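# Fold and close an open mailer box with two arms

## Task

Shut the open mailer box: fold both side flaps inward, then fold the front flap down and push it inside the front wall until its tabs lock. The box must finish lying flat on the table close to its starting spot, with nothing else from the table resting against it, and it must stay closed without the robot holding anything in place.

## Robot and tools

Robot: two arms, left_arm and right_arm, each ending in a parallel two-finger gripper. The fingers point along the gripper's own +z axis and close along its own y axis. The reported hand point sits between the finger pads, just under 1 cm behind the tips.

World frame (used in every result): origin on the tabletop midway between the arms, +z up, +x out across the table, +y toward left_arm. The arm names do not match left or right in the images. Positions are in metres, orientations are quaternions in w,x,y,z order. Printed hand positions can be a little wrong, more so when an arm reaches far.

execute_actions(actions, pictures). actions is a list holding at most one item. An empty list just reports the current state. {"steps": n} with no rows is a wait of up to 300 control steps (each 1/30 s), counted from the previous result. {"rows": [...], "steps": n} runs up to 15 steps; each row is used for one step and the final row repeats if rows run out (default 15 steps). A refused call moves nothing. pictures (true/false) chooses whether camera images are returned; by default they are.

A row is always 14 numbers, each between -1 and 1, covering both arms even if one stays still: left_arm dx, dy, dz, rx, ry, rz, opening, then right_arm in the same order. dx..rz are an offset, expressed in that gripper's own axes, from the gripper's pose in the most recent result that showed it (for a second call within one reply, or before any result this scene, from where it is when the action begins). Every row is measured from that same reference, not from the row before. Scale: 1.0 equals 0.6 m of translation or 180 degrees of rotation; rx, ry, rz form a single rotation vector. So all zeros drives the arm back to the reference pose; it is not a pause. The opening value is absolute: +1 fully open (0.087 m), -1 closed.

move(target, speed). target is one 14-number row laid out exactly as above, with offsets from the same reference. Each gripper travels a straight line toward its target; both paths finish together, lasting 0.5 to 10 s (a longer path is cut off at 10 s, short of the goal). speed is the path's top speed in m/s, 0.002 to 0.5, default 0.25; turning is capped at twice that in rad/s. Rotation takes the shorter way. Paths ignore obstacles and the other arm. The gripper lags and may overshoot speed, notably with a nearly straight arm. The opening is sent when the move starts. Its result adds a move: line giving the ending (done, off_target, moving, held, fault) and active limits, plus each gripper's distance from its target. limits=paced means the commanded pose was clipped; limits=held means a safety check blocked some steps, after which the arm may jump quickly. Faster moves and targets set deeper past a contact push harder.

wait(seconds): 0 to 10 s, sends nothing new; the robot just holds its last command.

zoom_image(camera, region): enlarges part of the newest image from cam_head_left, cam_head_right, cam_high, cam_low, cam_left_wrist or cam_right_wrist. region is [x0, y0, x1, y1] in pixels, origin top-left, at most 504 by 504. All images are 504x504; calibration (K, distortion, world-to-camera transform) is given per camera and may be slightly off.

finished_scene(scene): pass the current scene's number to end it for good and have it judged; only do this once the box is closed and stable on its own.

Control details: each step, the commanded pose is limited to within 70 mm and 16 degrees of the measured pose, and position wins over orientation if both cannot be met. Friction can leave the hand up to about 31 mm off, so tiny commands may not move it. After an action ends, an arm only continues to its last clipped pose, so check the result and send the remainder. A "Hand target" line shows where each arm is being driven. HELD marks steps where a clearance check withheld your command; "pose unreachable" names the arm whose command was altered. An arm meant to stay put should get the offset back to its wanted pose in the first call of a reply and zeros later. The simulation keeps running while you compose a reply.

Gripping: grip_measured is the finger opening on the command scale (may be off by about 1 mm). To hold something, command roughly 0.02 below grip_measured; less grips more gently. Each pad pushes up to about 20 N; slamming shut presses harder. Something may occasionally tug on a held part.

Joint limits (rad, base to gripper): waist -2.618 to 3.054, shoulder 0 to 3.142, elbow 0 to 3.142, wrist pitch -1.571 to 1.571, wrist yaw -1.571 to 1.571, wrist roll -2.094 to 2.094.

Motor heat: sustained loads heat motors. MOTOR HOT appears at 75 °C; at 90 °C that arm halts for 10 s; at 100 °C it goes limp and falls. These appear as OVER-TEMPERATURE FAULT lines.

Avoid: knocking anything off the table, letting the arms collide or shove each other, dropping or slamming parts, hard impacts and heavy pushing on the box, and shifting the box far from its starting place.

Each tool is called after "Request:" by a JSON object that holds its "name" and its "arguments".

## Session

Request:
{"name": "execute_actions", "arguments": {"actions": []}}

Scene clock: 0.00 s of 5140.00 s.
left_arm: end_effector_position=(+0.2631, +0.6275, +0.3126) grip_measured=+0.979 end_effector_quat_wxyz=(-0.367, +0.806, -0.463, +0.043) | right_arm: end_effector_position=(+0.2501, -0.0411, +0.3585) grip_measured=+1.000 end_effector_quat_wxyz=(+0.329, -0.318, +0.617, +0.640)
Joint positions: left_arm=[ 1.152  1.618  1.91  -1.106  0.034 -1.129  0.087] | right_arm=[ 0.529  1.403  1.188  0.293 -1.087  0.69   0.087]
Joint velocities: left_arm=[ 0.017 -0.012 -0.022 -0.066 -0.066  0.022  0.001] | right_arm=[ 0.002 -0.007  0.002 -0.022 -0.081  0.022  0.   ]
Motor temperatures (°C, as the motors report them): left_arm=[22 23 23 23 21 22] | right_arm=[21 21 23 23 22 22]
Hand target (left_arm): +0.263, +0.628, +0.313; -0.367, +0.806, -0.463, +0.043
Hand target (right_arm): +0.250, -0.041, +0.358; +0.329, -0.318, +0.617, +0.640

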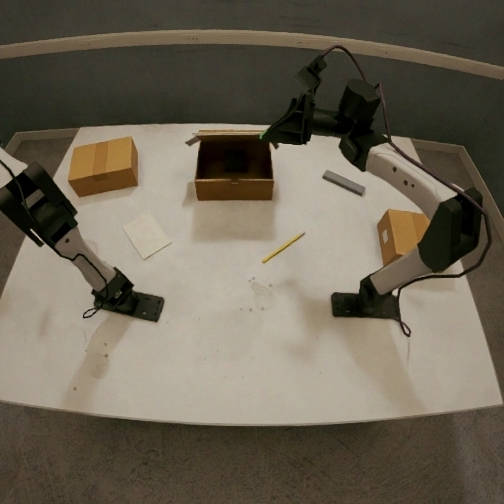

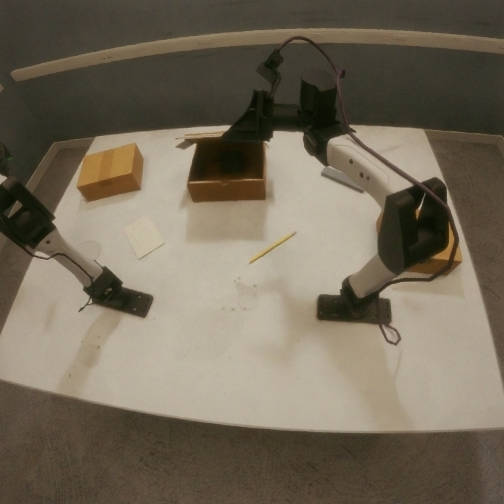

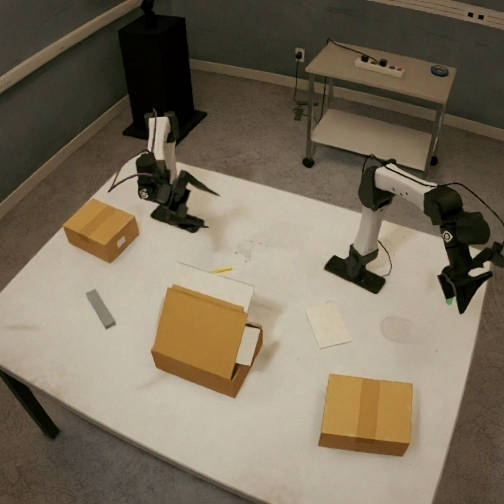

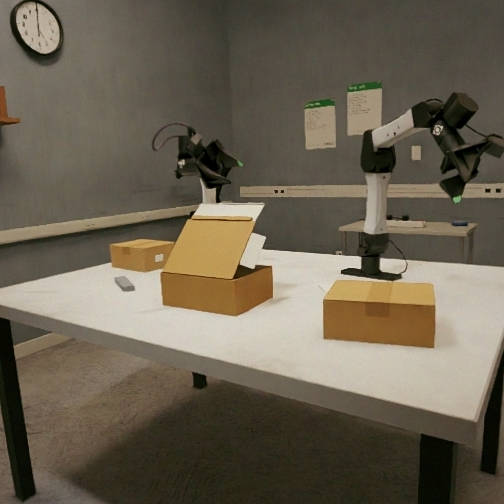

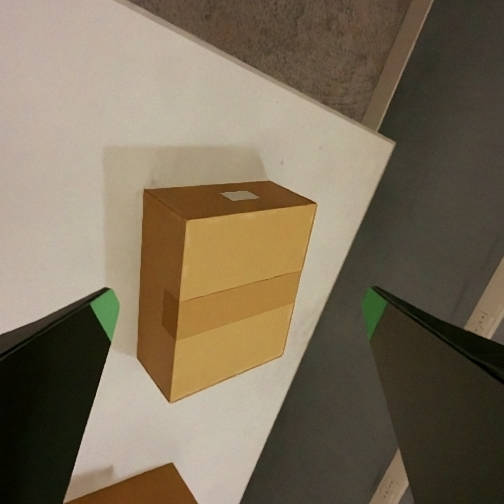

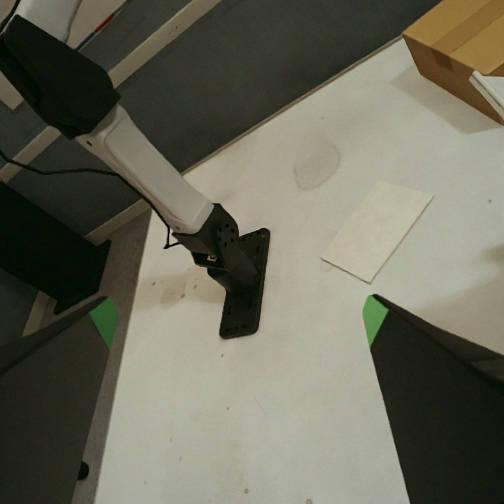

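Request:
{"name": "zoom_image", "arguments": {"camera": "cam_head_left", "region": [160, 100, 320, 220]}}

Request:
{"name": "zoom_image", "arguments": {"camera": "cam_high", "region": [130, 240, 290, 410]}}

Request:
{"name": "zoom_image", "arguments": {"camera": "cam_low", "region": [140, 180, 300, 330]}}

Region (160, 100, 320, 220) of cam_head_left's 504x504 image, scaled by 3.150, with more detail than that image has; it fills the top 378 rows of this view, and the rest is white.

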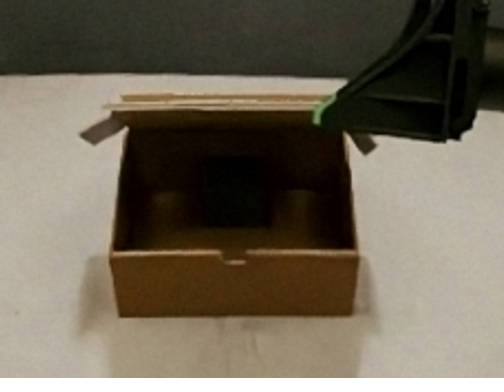

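Region (130, 240, 290, 410) of cam_high's 504x504 image, scaled by 2.965, with more detail than that image has; it fills the left 474 columns of this view, and the rest is white.

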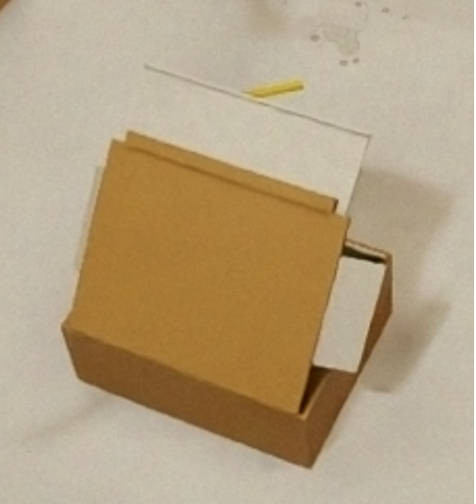

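Region (140, 180, 300, 330) of cam_low's 504x504 image, scaled by 3.150, with more detail than that image has; it fills the top 472 rows of this view, and the rest is white.

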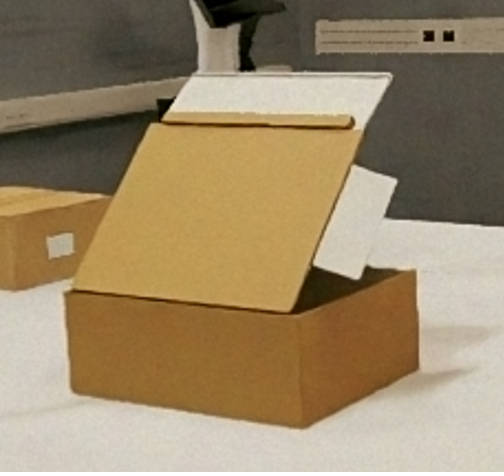

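Request:
{"name": "move", "arguments": {"target": [0.835,-0.065,-0.065,0.164,0.162,0.317,0.2,-0.058,-0.06,-0.333,0.487,-0.183,0.199,0.2]}}

Scene clock: 27.17 s of 5140.00 s.
left_arm: end_effector_position=(+0.5670, +0.2371, +0.2477) grip_measured=+0.200 end_effector_quat_wxyz=(+0.420, -0.349, +0.817, -0.184) | right_arm: end_effector_position=(+0.2963, -0.2431, +0.3561) grip_measured=+0.200 end_effector_quat_wxyz=(+0.400, +0.343, +0.833, +0.166)
Joint positions: left_arm=[ 0.068  2.035  2.06  -0.645 -0.075 -0.869  0.052] | right_arm=[ 0.51   1.298  1.798 -1.228  0.355  1.085  0.052]
Joint velocities: left_arm=[ 0.007 -0.022  0.002 -0.007  0.007  0.037  0.   ] | right_arm=[-0.002 -0.012 -0.017 -0.066 -0.022  0.007 -0.001]
Motor temperatures (°C, as the motors report them): left_arm=[22 27 27 27 21 22] | right_arm=[21 23 26 26 22 22]
Hand target (left_arm): +0.565, +0.234, +0.239; +0.406, -0.346, +0.826, -0.179
Hand target (right_arm): +0.298, -0.240, +0.357; +0.399, +0.345, +0.834, +0.165
Off the commanded pose (left_arm): 0.021 m, 3 deg.
Off the commanded pose (right_arm): 0.005 m, 1 deg.
After step 90, 20.07 s passed at rest.
move: off_target (left_arm)
camera_calibration (this result's frames):
cam_left_wrist: T_world_to_cam=[[0.410179, -0.694013, 0.591691, -0.215096], [-0.889835, -0.44673, 0.0928771, 0.603912], [0.199868, -0.564604, -0.800797, 0.359838], [0, 0, 0, 1]] pos_world=[0.553689, 0.323673, 0.359338]
cam_right_wrist: T_world_to_cam=[[-0.451383, -0.713354, -0.536078, 0.146652], [-0.877838, 0.462822, 0.123275, 0.351033], [0.16017, 0.526234, -0.835119, 0.517845], [0, 0, 0, 1]] pos_world=[0.291403, -0.330358, 0.467806]

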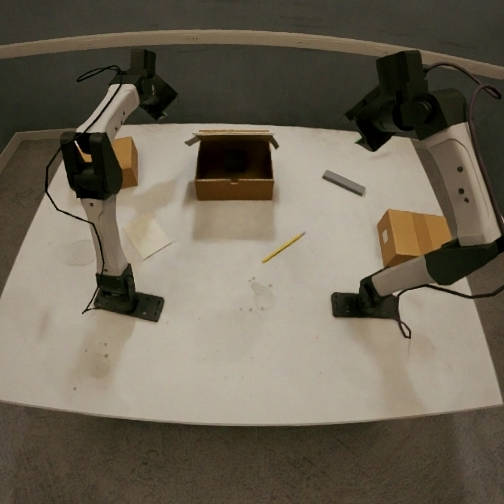

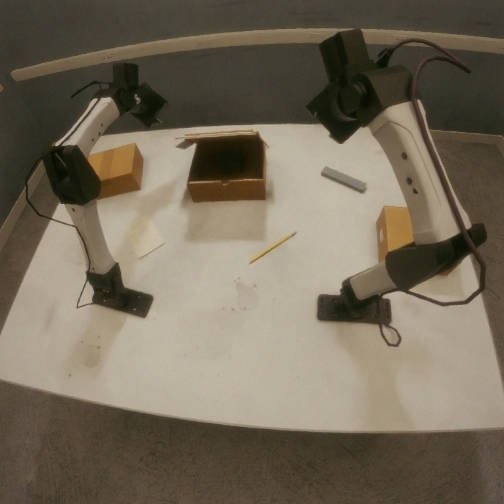

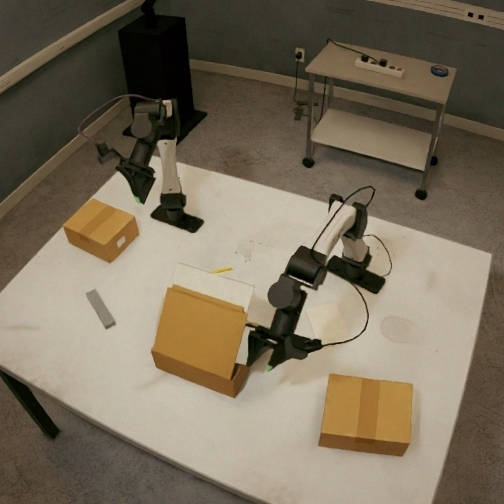

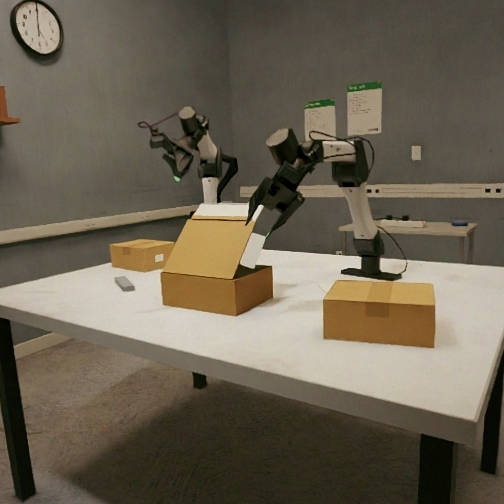

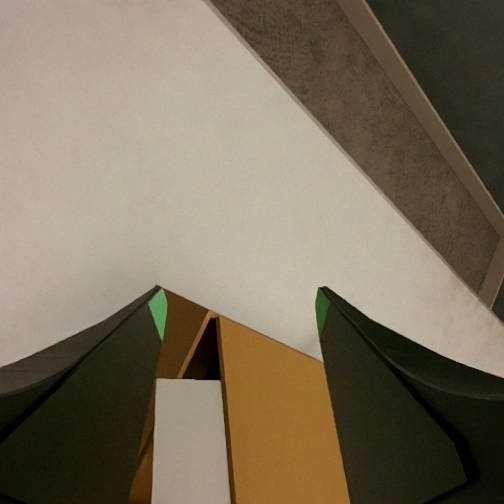

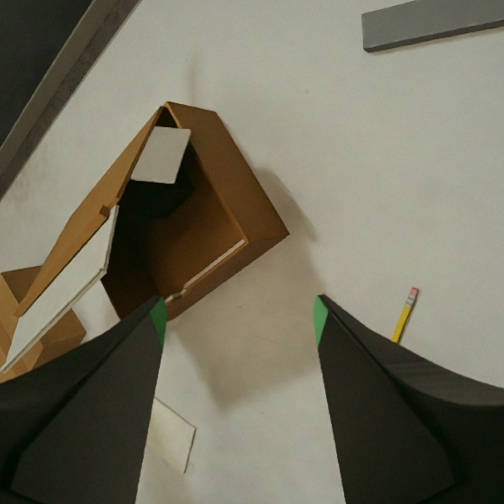

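Request:
{"name": "move", "arguments": {"target": [0,0,-0.09,0,0,0,0.2,-0.02,0.147,0.383,0,0,0,0.2]}}

Request:
{"name": "move", "arguments": {"target": [0.12,0,0,0,0,0,0.2,0.12,0,0,0,0,0,0.2], "speed": 0.08}}

Scene clock: 31.63 s of 5140.00 s.
left_arm: end_effector_position=(+0.5311, +0.2415, +0.2960) grip_measured=+0.200 end_effector_quat_wxyz=(+0.442, -0.346, +0.805, -0.193) | right_arm: end_effector_position=(+0.5171, -0.1892, +0.2621) grip_measured=+0.200 end_effector_quat_wxyz=(+0.392, +0.346, +0.838, +0.158)
Joint positions: left_arm=[ 0.068  1.881  2.    -0.686 -0.079 -0.869  0.052] | right_arm=[ 0.388  1.996  2.134 -0.867  0.265  1.006  0.052]
Joint velocities: left_arm=[-0.007 -0.002  0.002 -0.007  0.007 -0.022 -0.001] | right_arm=[-0.002 -0.022 -0.002 -0.007  0.037 -0.007 -0.   ]
Motor temperatures (°C, as the motors report them): left_arm=[22 28 27 27 21 22] | right_arm=[21 23 26 26 22 22]
Hand target (left_arm): +0.523, +0.237, +0.280; +0.420, -0.349, +0.817, -0.183
Hand target (right_arm): +0.521, -0.190, +0.272; +0.401, +0.343, +0.833, +0.167
Off the commanded pose (left_arm): 0.019 m, 3 deg.
Off the commanded pose (right_arm): 0.007 m, 2 deg.
move: off_target (left_arm)
camera_calibration (this result's frames):
cam_left_wrist: T_world_to_cam=[[0.380381, -0.690828, 0.614871, -0.217683], [-0.892, -0.449621, 0.0466585, 0.584937], [0.244226, -0.566213, -0.787246, 0.380925], [0, 0, 0, 1]] pos_world=[0.511535, 0.328303, 0.406437]
cam_right_wrist: T_world_to_cam=[[-0.468128, -0.714494, -0.519956, 0.238637], [-0.872202, 0.468052, 0.142091, 0.524593], [0.141843, 0.520024, -0.842292, 0.385849], [0, 0, 0, 1]] pos_world=[0.514533, -0.275682, 0.374538]

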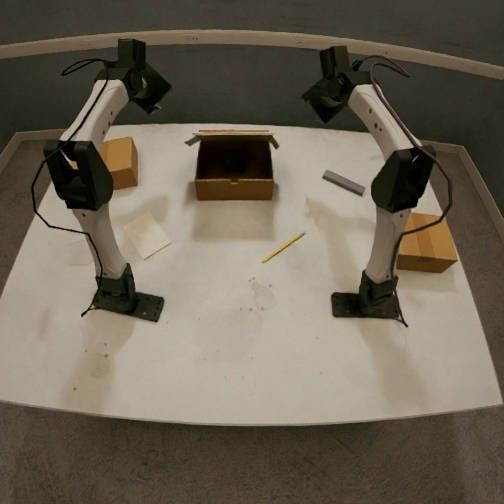

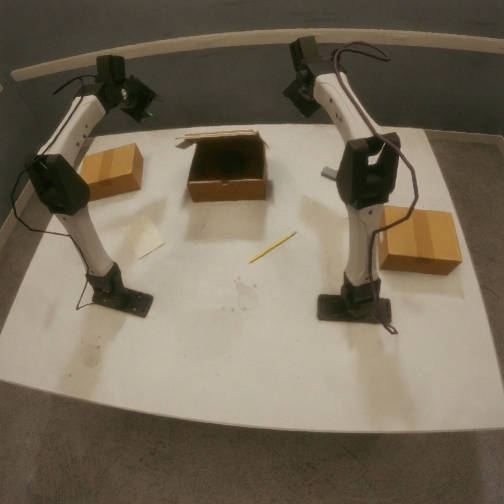

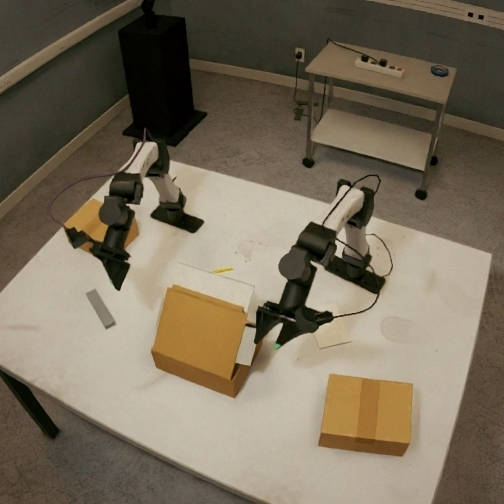

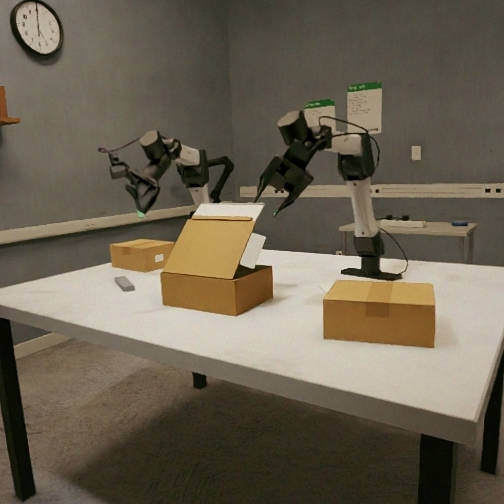

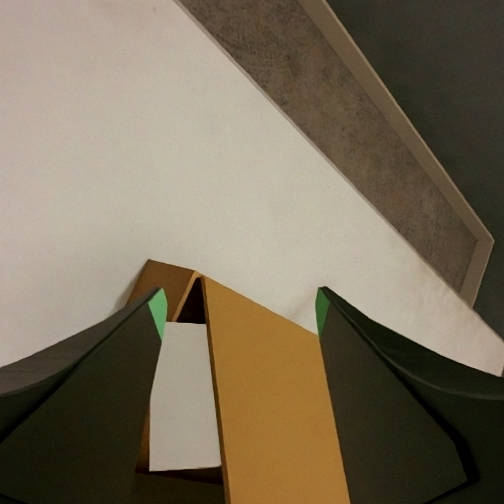

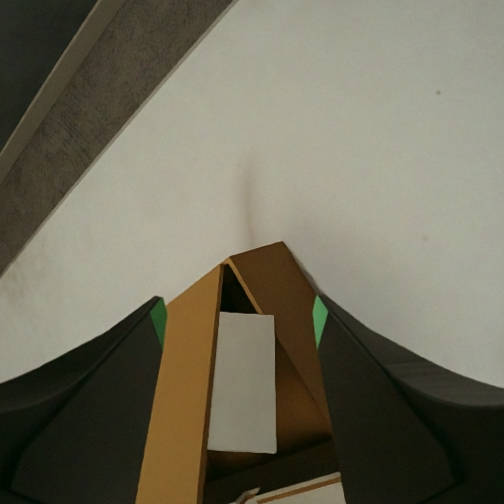

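Scene clock: 33.03 s of 5140.00 s.
left_arm: end_effector_position=(+0.5085, +0.1901, +0.2600) grip_measured=+0.200 end_effector_quat_wxyz=(+0.443, -0.346, +0.804, -0.196) | right_arm: end_effector_position=(+0.4859, -0.1386, +0.2094) grip_measured=+0.200 end_effector_quat_wxyz=(+0.378, +0.341, +0.849, +0.144)
Joint positions: left_arm=[-0.07   1.779  1.72  -0.514 -0.192 -0.945  0.052] | right_arm=[ 0.528  1.944  1.878 -0.737  0.363  1.098  0.052]
Joint velocities: left_arm=[-0.002 -0.022 -0.027 -0.051  0.022  0.022 -0.   ] | right_arm=[-0.002  0.002  0.012  0.007 -0.007  0.007 -0.   ]
Motor temperatures (°C, as the motors report them): left_arm=[22 29 27 27 21 22] | right_arm=[21 24 26 26 22 22]
Hand target (left_arm): +0.505, +0.188, +0.255; +0.440, -0.347, +0.805, -0.195
Hand target (right_arm): +0.485, -0.138, +0.222; +0.391, +0.346, +0.838, +0.157
Off the commanded pose (left_arm): 0.007 m, 0 deg.
Off the commanded pose (right_arm): 0.013 m, 3 deg.
move: off_target (right_arm)
camera_calibration (this result's frames):
cam_left_wrist: T_world_to_cam=[[0.376112, -0.690129, 0.618274, -0.221329], [-0.893177, -0.447572, 0.043754, 0.544331], [0.246526, -0.568684, -0.784744, 0.327731], [0, 0, 0, 1]] pos_world=[0.488634, 0.277258, 0.37021]
cam_right_wrist: T_world_to_cam=[[-0.48062, -0.730009, -0.485892, 0.229505], [-0.870714, 0.463113, 0.165482, 0.47487], [0.10422, 0.502606, -0.85821, 0.338809], [0, 0, 0, 1]] pos_world=[0.48847, -0.222665, 0.323701]

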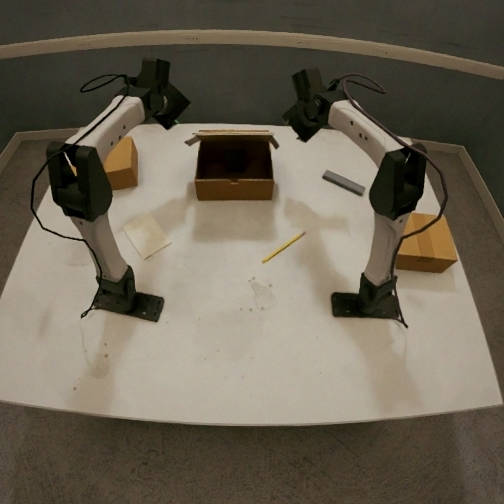

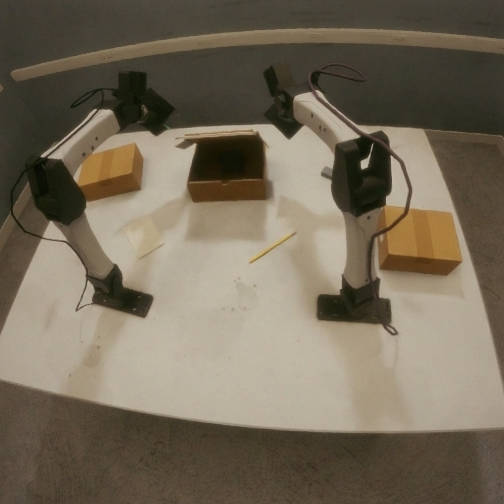

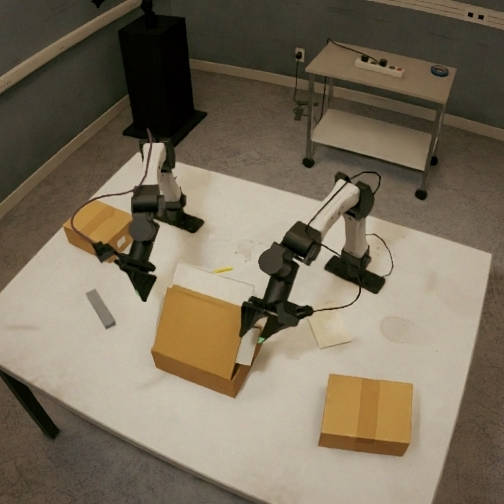

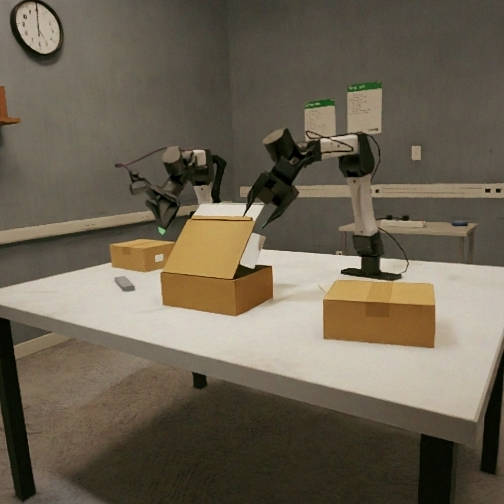

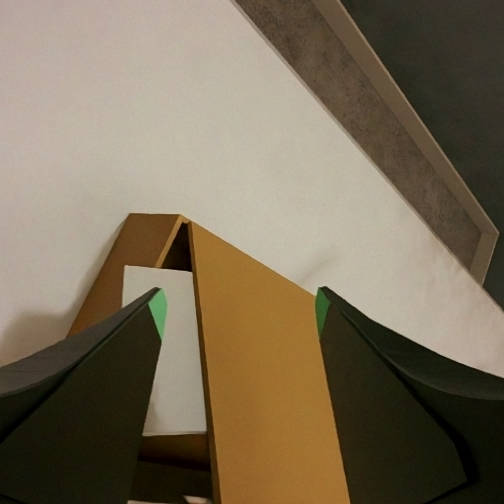

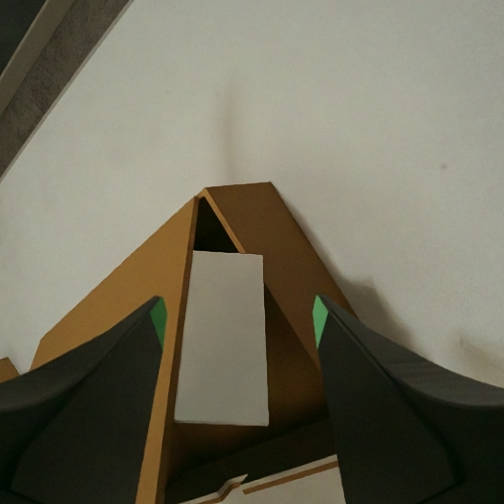

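Request:
{"name": "move", "arguments": {"target": [0.09,0.03,0.05,0,0,0,0.2,0.07,0.05,0.06,0,0,0,0.2], "speed": 0.06}}

Scene clock: 36.20 s of 5140.00 s.
left_arm: end_effector_position=(+0.5095, +0.1656, +0.2172) grip_measured=+0.200 end_effector_quat_wxyz=(+0.451, -0.345, +0.798, -0.202) | right_arm: end_effector_position=(+0.5026, -0.0944, +0.1724) grip_measured=+0.200 end_effector_quat_wxyz=(+0.371, +0.337, +0.855, +0.135)
Joint positions: left_arm=[-0.13   1.778  1.53  -0.307 -0.244 -0.979  0.052] | right_arm=[ 0.596  2.116  2.004 -0.735  0.406  1.146  0.052]
Joint velocities: left_arm=[-0.017  0.012  0.012 -0.051 -0.037 -0.051 -0.001] | right_arm=[ 0.002 -0.007 -0.007  0.037 -0.037 -0.022 -0.001]
Motor temperatures (°C, as the motors report them): left_arm=[22 29 27 28 21 22] | right_arm=[21 25 26 27 22 22]
Hand target (left_arm): +0.507, +0.162, +0.202; +0.442, -0.346, +0.804, -0.196
Hand target (right_arm): +0.507, -0.089, +0.179; +0.379, +0.341, +0.848, +0.144
Off the commanded pose (left_arm): 0.016 m, 1 deg.
Off the commanded pose (right_arm): 0.009 m, 2 deg.
move: off_target (left_arm)
camera_calibration (this result's frames):
cam_left_wrist: T_world_to_cam=[[0.361555, -0.685406, 0.632057, -0.208542], [-0.893606, -0.448145, 0.0251983, 0.54047], [0.265982, -0.573921, -0.774512, 0.26868], [0, 0, 0, 1]] pos_world=[0.486903, 0.253474, 0.326288]
cam_right_wrist: T_world_to_cam=[[-0.487073, -0.740045, -0.463782, 0.2503], [-0.869558, 0.46043, 0.178531, 0.471971], [0.0814182, 0.490243, -0.867775, 0.295045], [0, 0, 0, 1]] pos_world=[0.508298, -0.17672, 0.287855]

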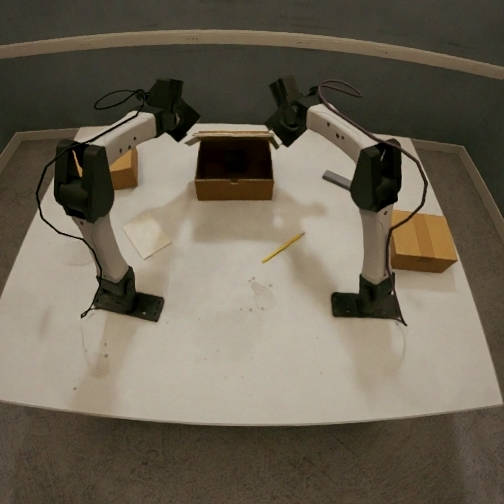

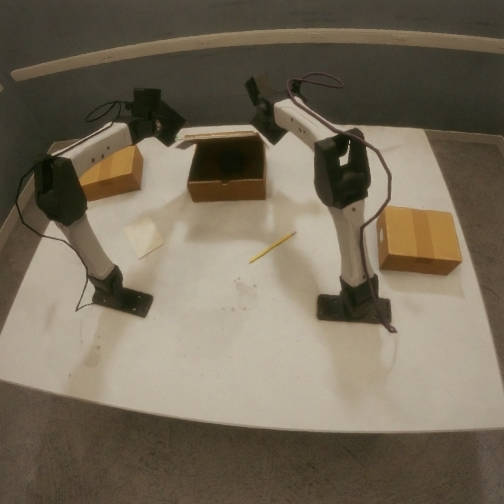

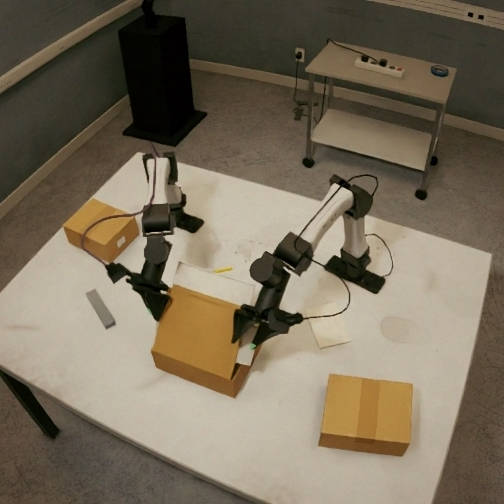

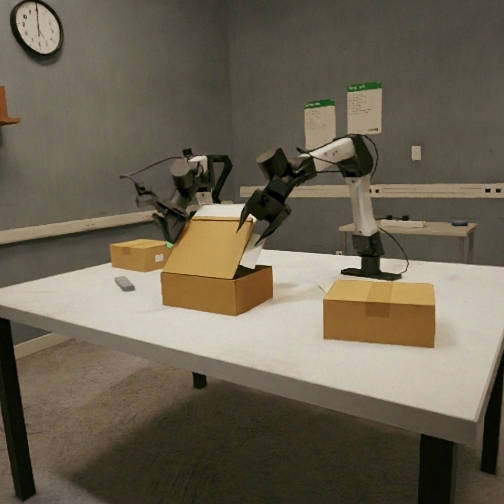

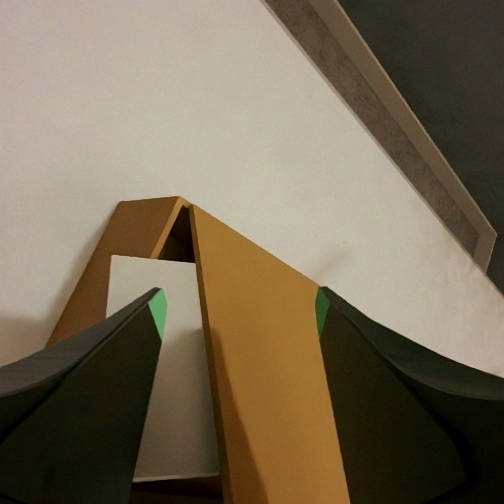

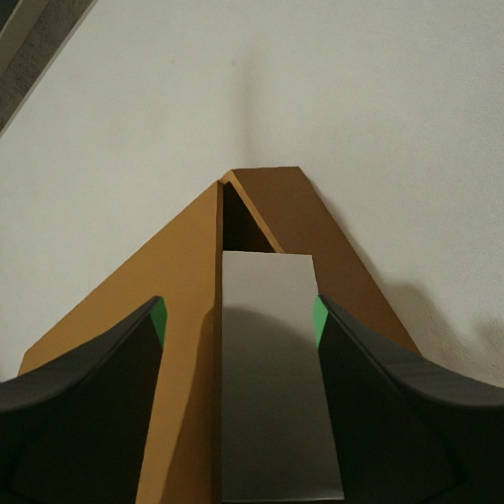

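Request:
{"name": "move", "arguments": {"target": [0.08,0.05,0.04,0,0,0,0.2,0.05,0.05,0.03,0,0,0,0.2], "speed": 0.05}}

Scene clock: 39.47 s of 5140.00 s.
left_arm: end_effector_position=(+0.5059, +0.1540, +0.1775) grip_measured=+0.200 end_effector_quat_wxyz=(+0.464, -0.345, +0.789, -0.210) | right_arm: end_effector_position=(+0.5156, -0.0636, +0.1566) grip_measured=+0.200 end_effector_quat_wxyz=(+0.372, +0.336, +0.857, +0.123)
Joint positions: left_arm=[-0.164  1.778  1.345 -0.092 -0.278 -0.996  0.052] | right_arm=[ 0.642  2.277  2.212 -0.815  0.451  1.179  0.052]
Joint velocities: left_arm=[-0.017  0.002 -0.017  0.051  0.051 -0.022 -0.   ] | right_arm=[ 0.002 -0.007 -0.002  0.037  0.022 -0.066  0.001]
Motor temperatures (°C, as the motors report them): left_arm=[22 30 27 28 21 22] | right_arm=[21 25 27 27 22 22]
Hand target (left_arm): +0.502, +0.150, +0.158; +0.451, -0.345, +0.798, -0.202
Hand target (right_arm): +0.516, -0.053, +0.159; +0.371, +0.336, +0.855, +0.135
Off the commanded pose (left_arm): 0.020 m, 2 deg.
Off the commanded pose (right_arm): 0.011 m, 1 deg.
move: off_target (left_arm, right_arm)
camera_calibration (this result's frames):
cam_left_wrist: T_world_to_cam=[[0.343119, -0.679212, 0.648799, -0.184675], [-0.892169, -0.451701, -0.00104927, 0.53759], [0.293776, -0.578478, -0.760959, 0.216504], [0, 0, 0, 1]] pos_world=[0.479383, 0.242639, 0.285132]
cam_right_wrist: T_world_to_cam=[[-0.495149, -0.747292, -0.44315, 0.27265], [-0.865333, 0.469767, 0.174693, 0.470972], [0.0776305, 0.469972, -0.879261, 0.26759], [0, 0, 0, 1]] pos_world=[0.521777, -0.143258, 0.273831]

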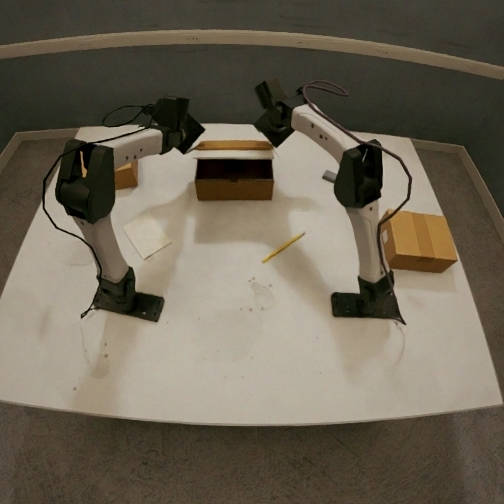

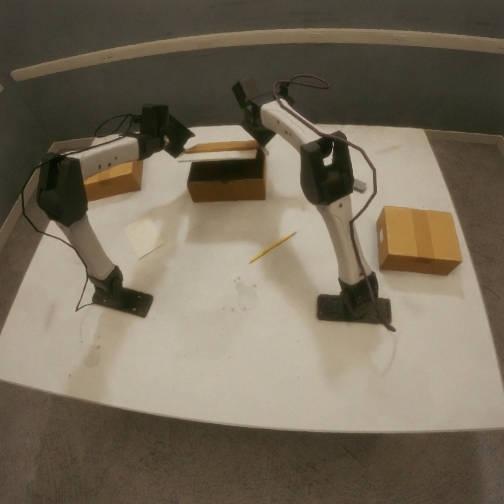

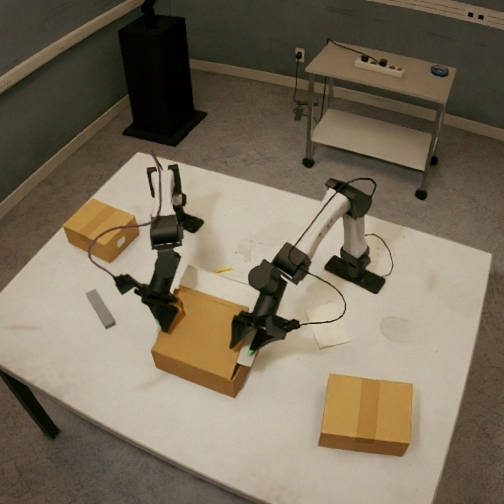

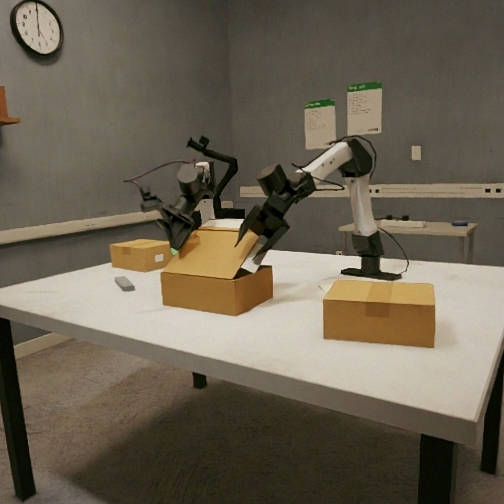

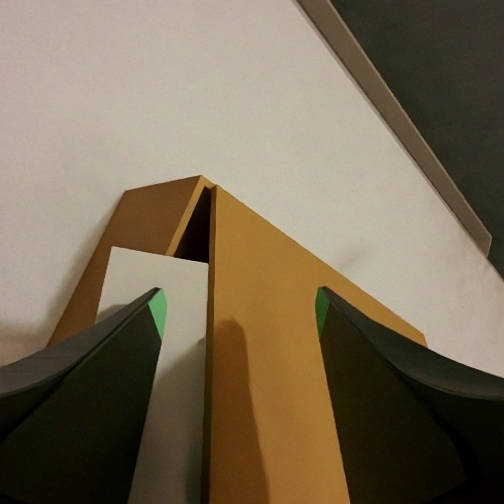

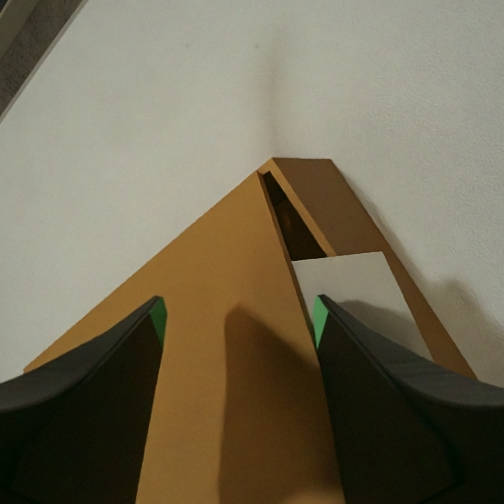

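Request:
{"name": "move", "arguments": {"target": [-0.12,0,-0.1,0,0,0,0.2,-0.12,0,-0.1,0,0,0,0.2], "speed": 0.1}}

Scene clock: 43.87 s of 5140.00 s.
left_arm: end_effector_position=(+0.4786, +0.2050, +0.2490) grip_measured=+0.200 end_effector_quat_wxyz=(+0.471, -0.344, +0.784, -0.214) | right_arm: end_effector_position=(+0.5078, -0.1072, +0.2262) grip_measured=+0.200 end_effector_quat_wxyz=(+0.368, +0.338, +0.858, +0.117)
Joint positions: left_arm=[-0.051  1.596  1.407 -0.304 -0.183 -0.937  0.052] | right_arm=[ 0.574  2.241  2.446 -1.077  0.412  1.127  0.052]
Joint velocities: left_arm=[-0.017  0.002 -0.012 -0.007  0.022  0.022  0.001] | right_arm=[ 0.007 -0.007  0.017 -0.022 -0.066 -0.037 -0.   ]
Motor temperatures (°C, as the motors report them): left_arm=[22 30 28 28 21 22] | right_arm=[21 27 27 26 22 22]
Hand target (left_arm): +0.476, +0.208, +0.249; +0.465, -0.344, +0.788, -0.209
Hand target (right_arm): +0.507, -0.110, +0.238; +0.372, +0.336, +0.856, +0.124
Off the commanded pose (left_arm): 0.003 m, 1 deg.
Off the commanded pose (right_arm): 0.012 m, 1 deg.
move: off_target (right_arm)
camera_calibration (this result's frames):
cam_left_wrist: T_world_to_cam=[[0.331701, -0.677981, 0.655985, -0.183628], [-0.891606, -0.452499, -0.0168277, 0.540092], [0.308241, -0.579298, -0.754586, 0.299997], [0, 0, 0, 1]] pos_world=[0.449988, 0.293682, 0.35592]
cam_right_wrist: T_world_to_cam=[[-0.505132, -0.747314, -0.431699, 0.269508], [-0.860203, 0.476498, 0.181659, 0.46908], [0.0699474, 0.463111, -0.883536, 0.353966], [0, 0, 0, 1]] pos_world=[0.514882, -0.186034, 0.343876]

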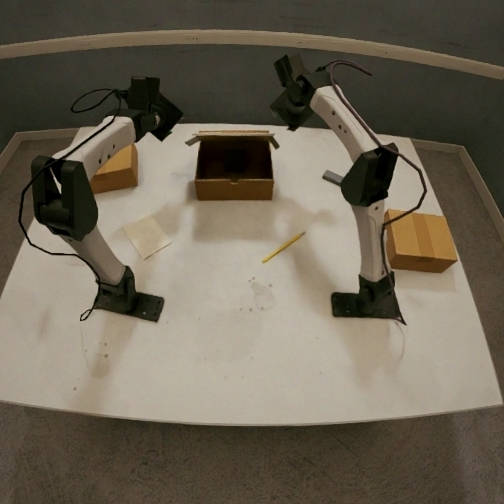

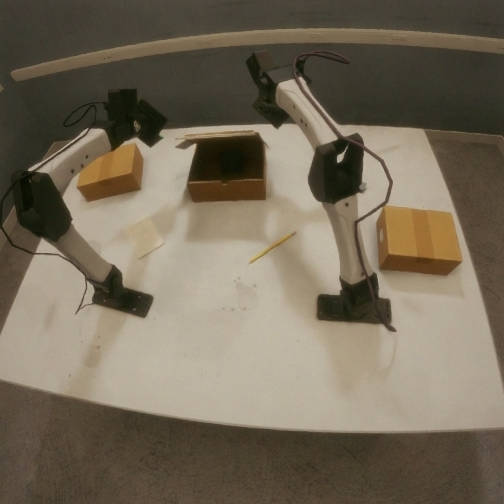

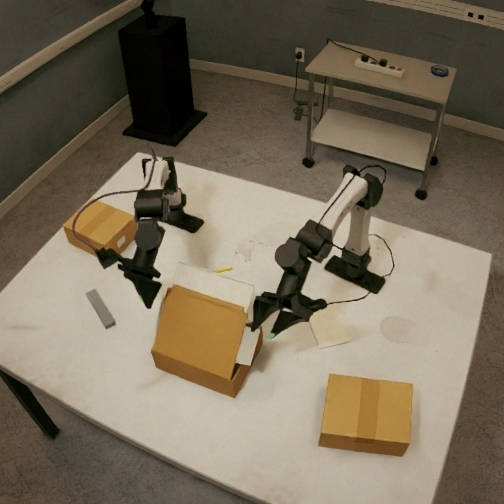

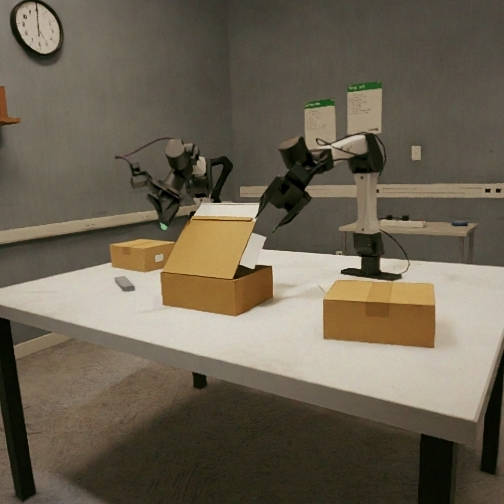

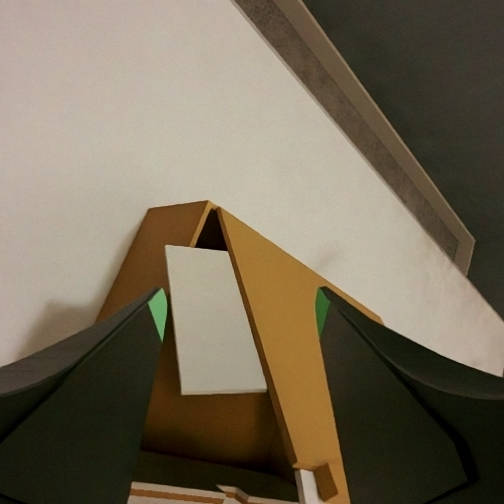

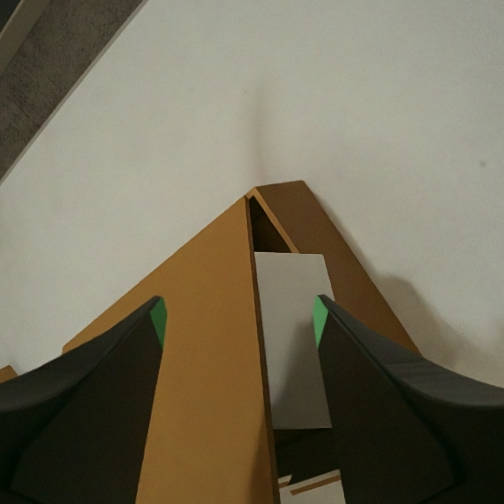

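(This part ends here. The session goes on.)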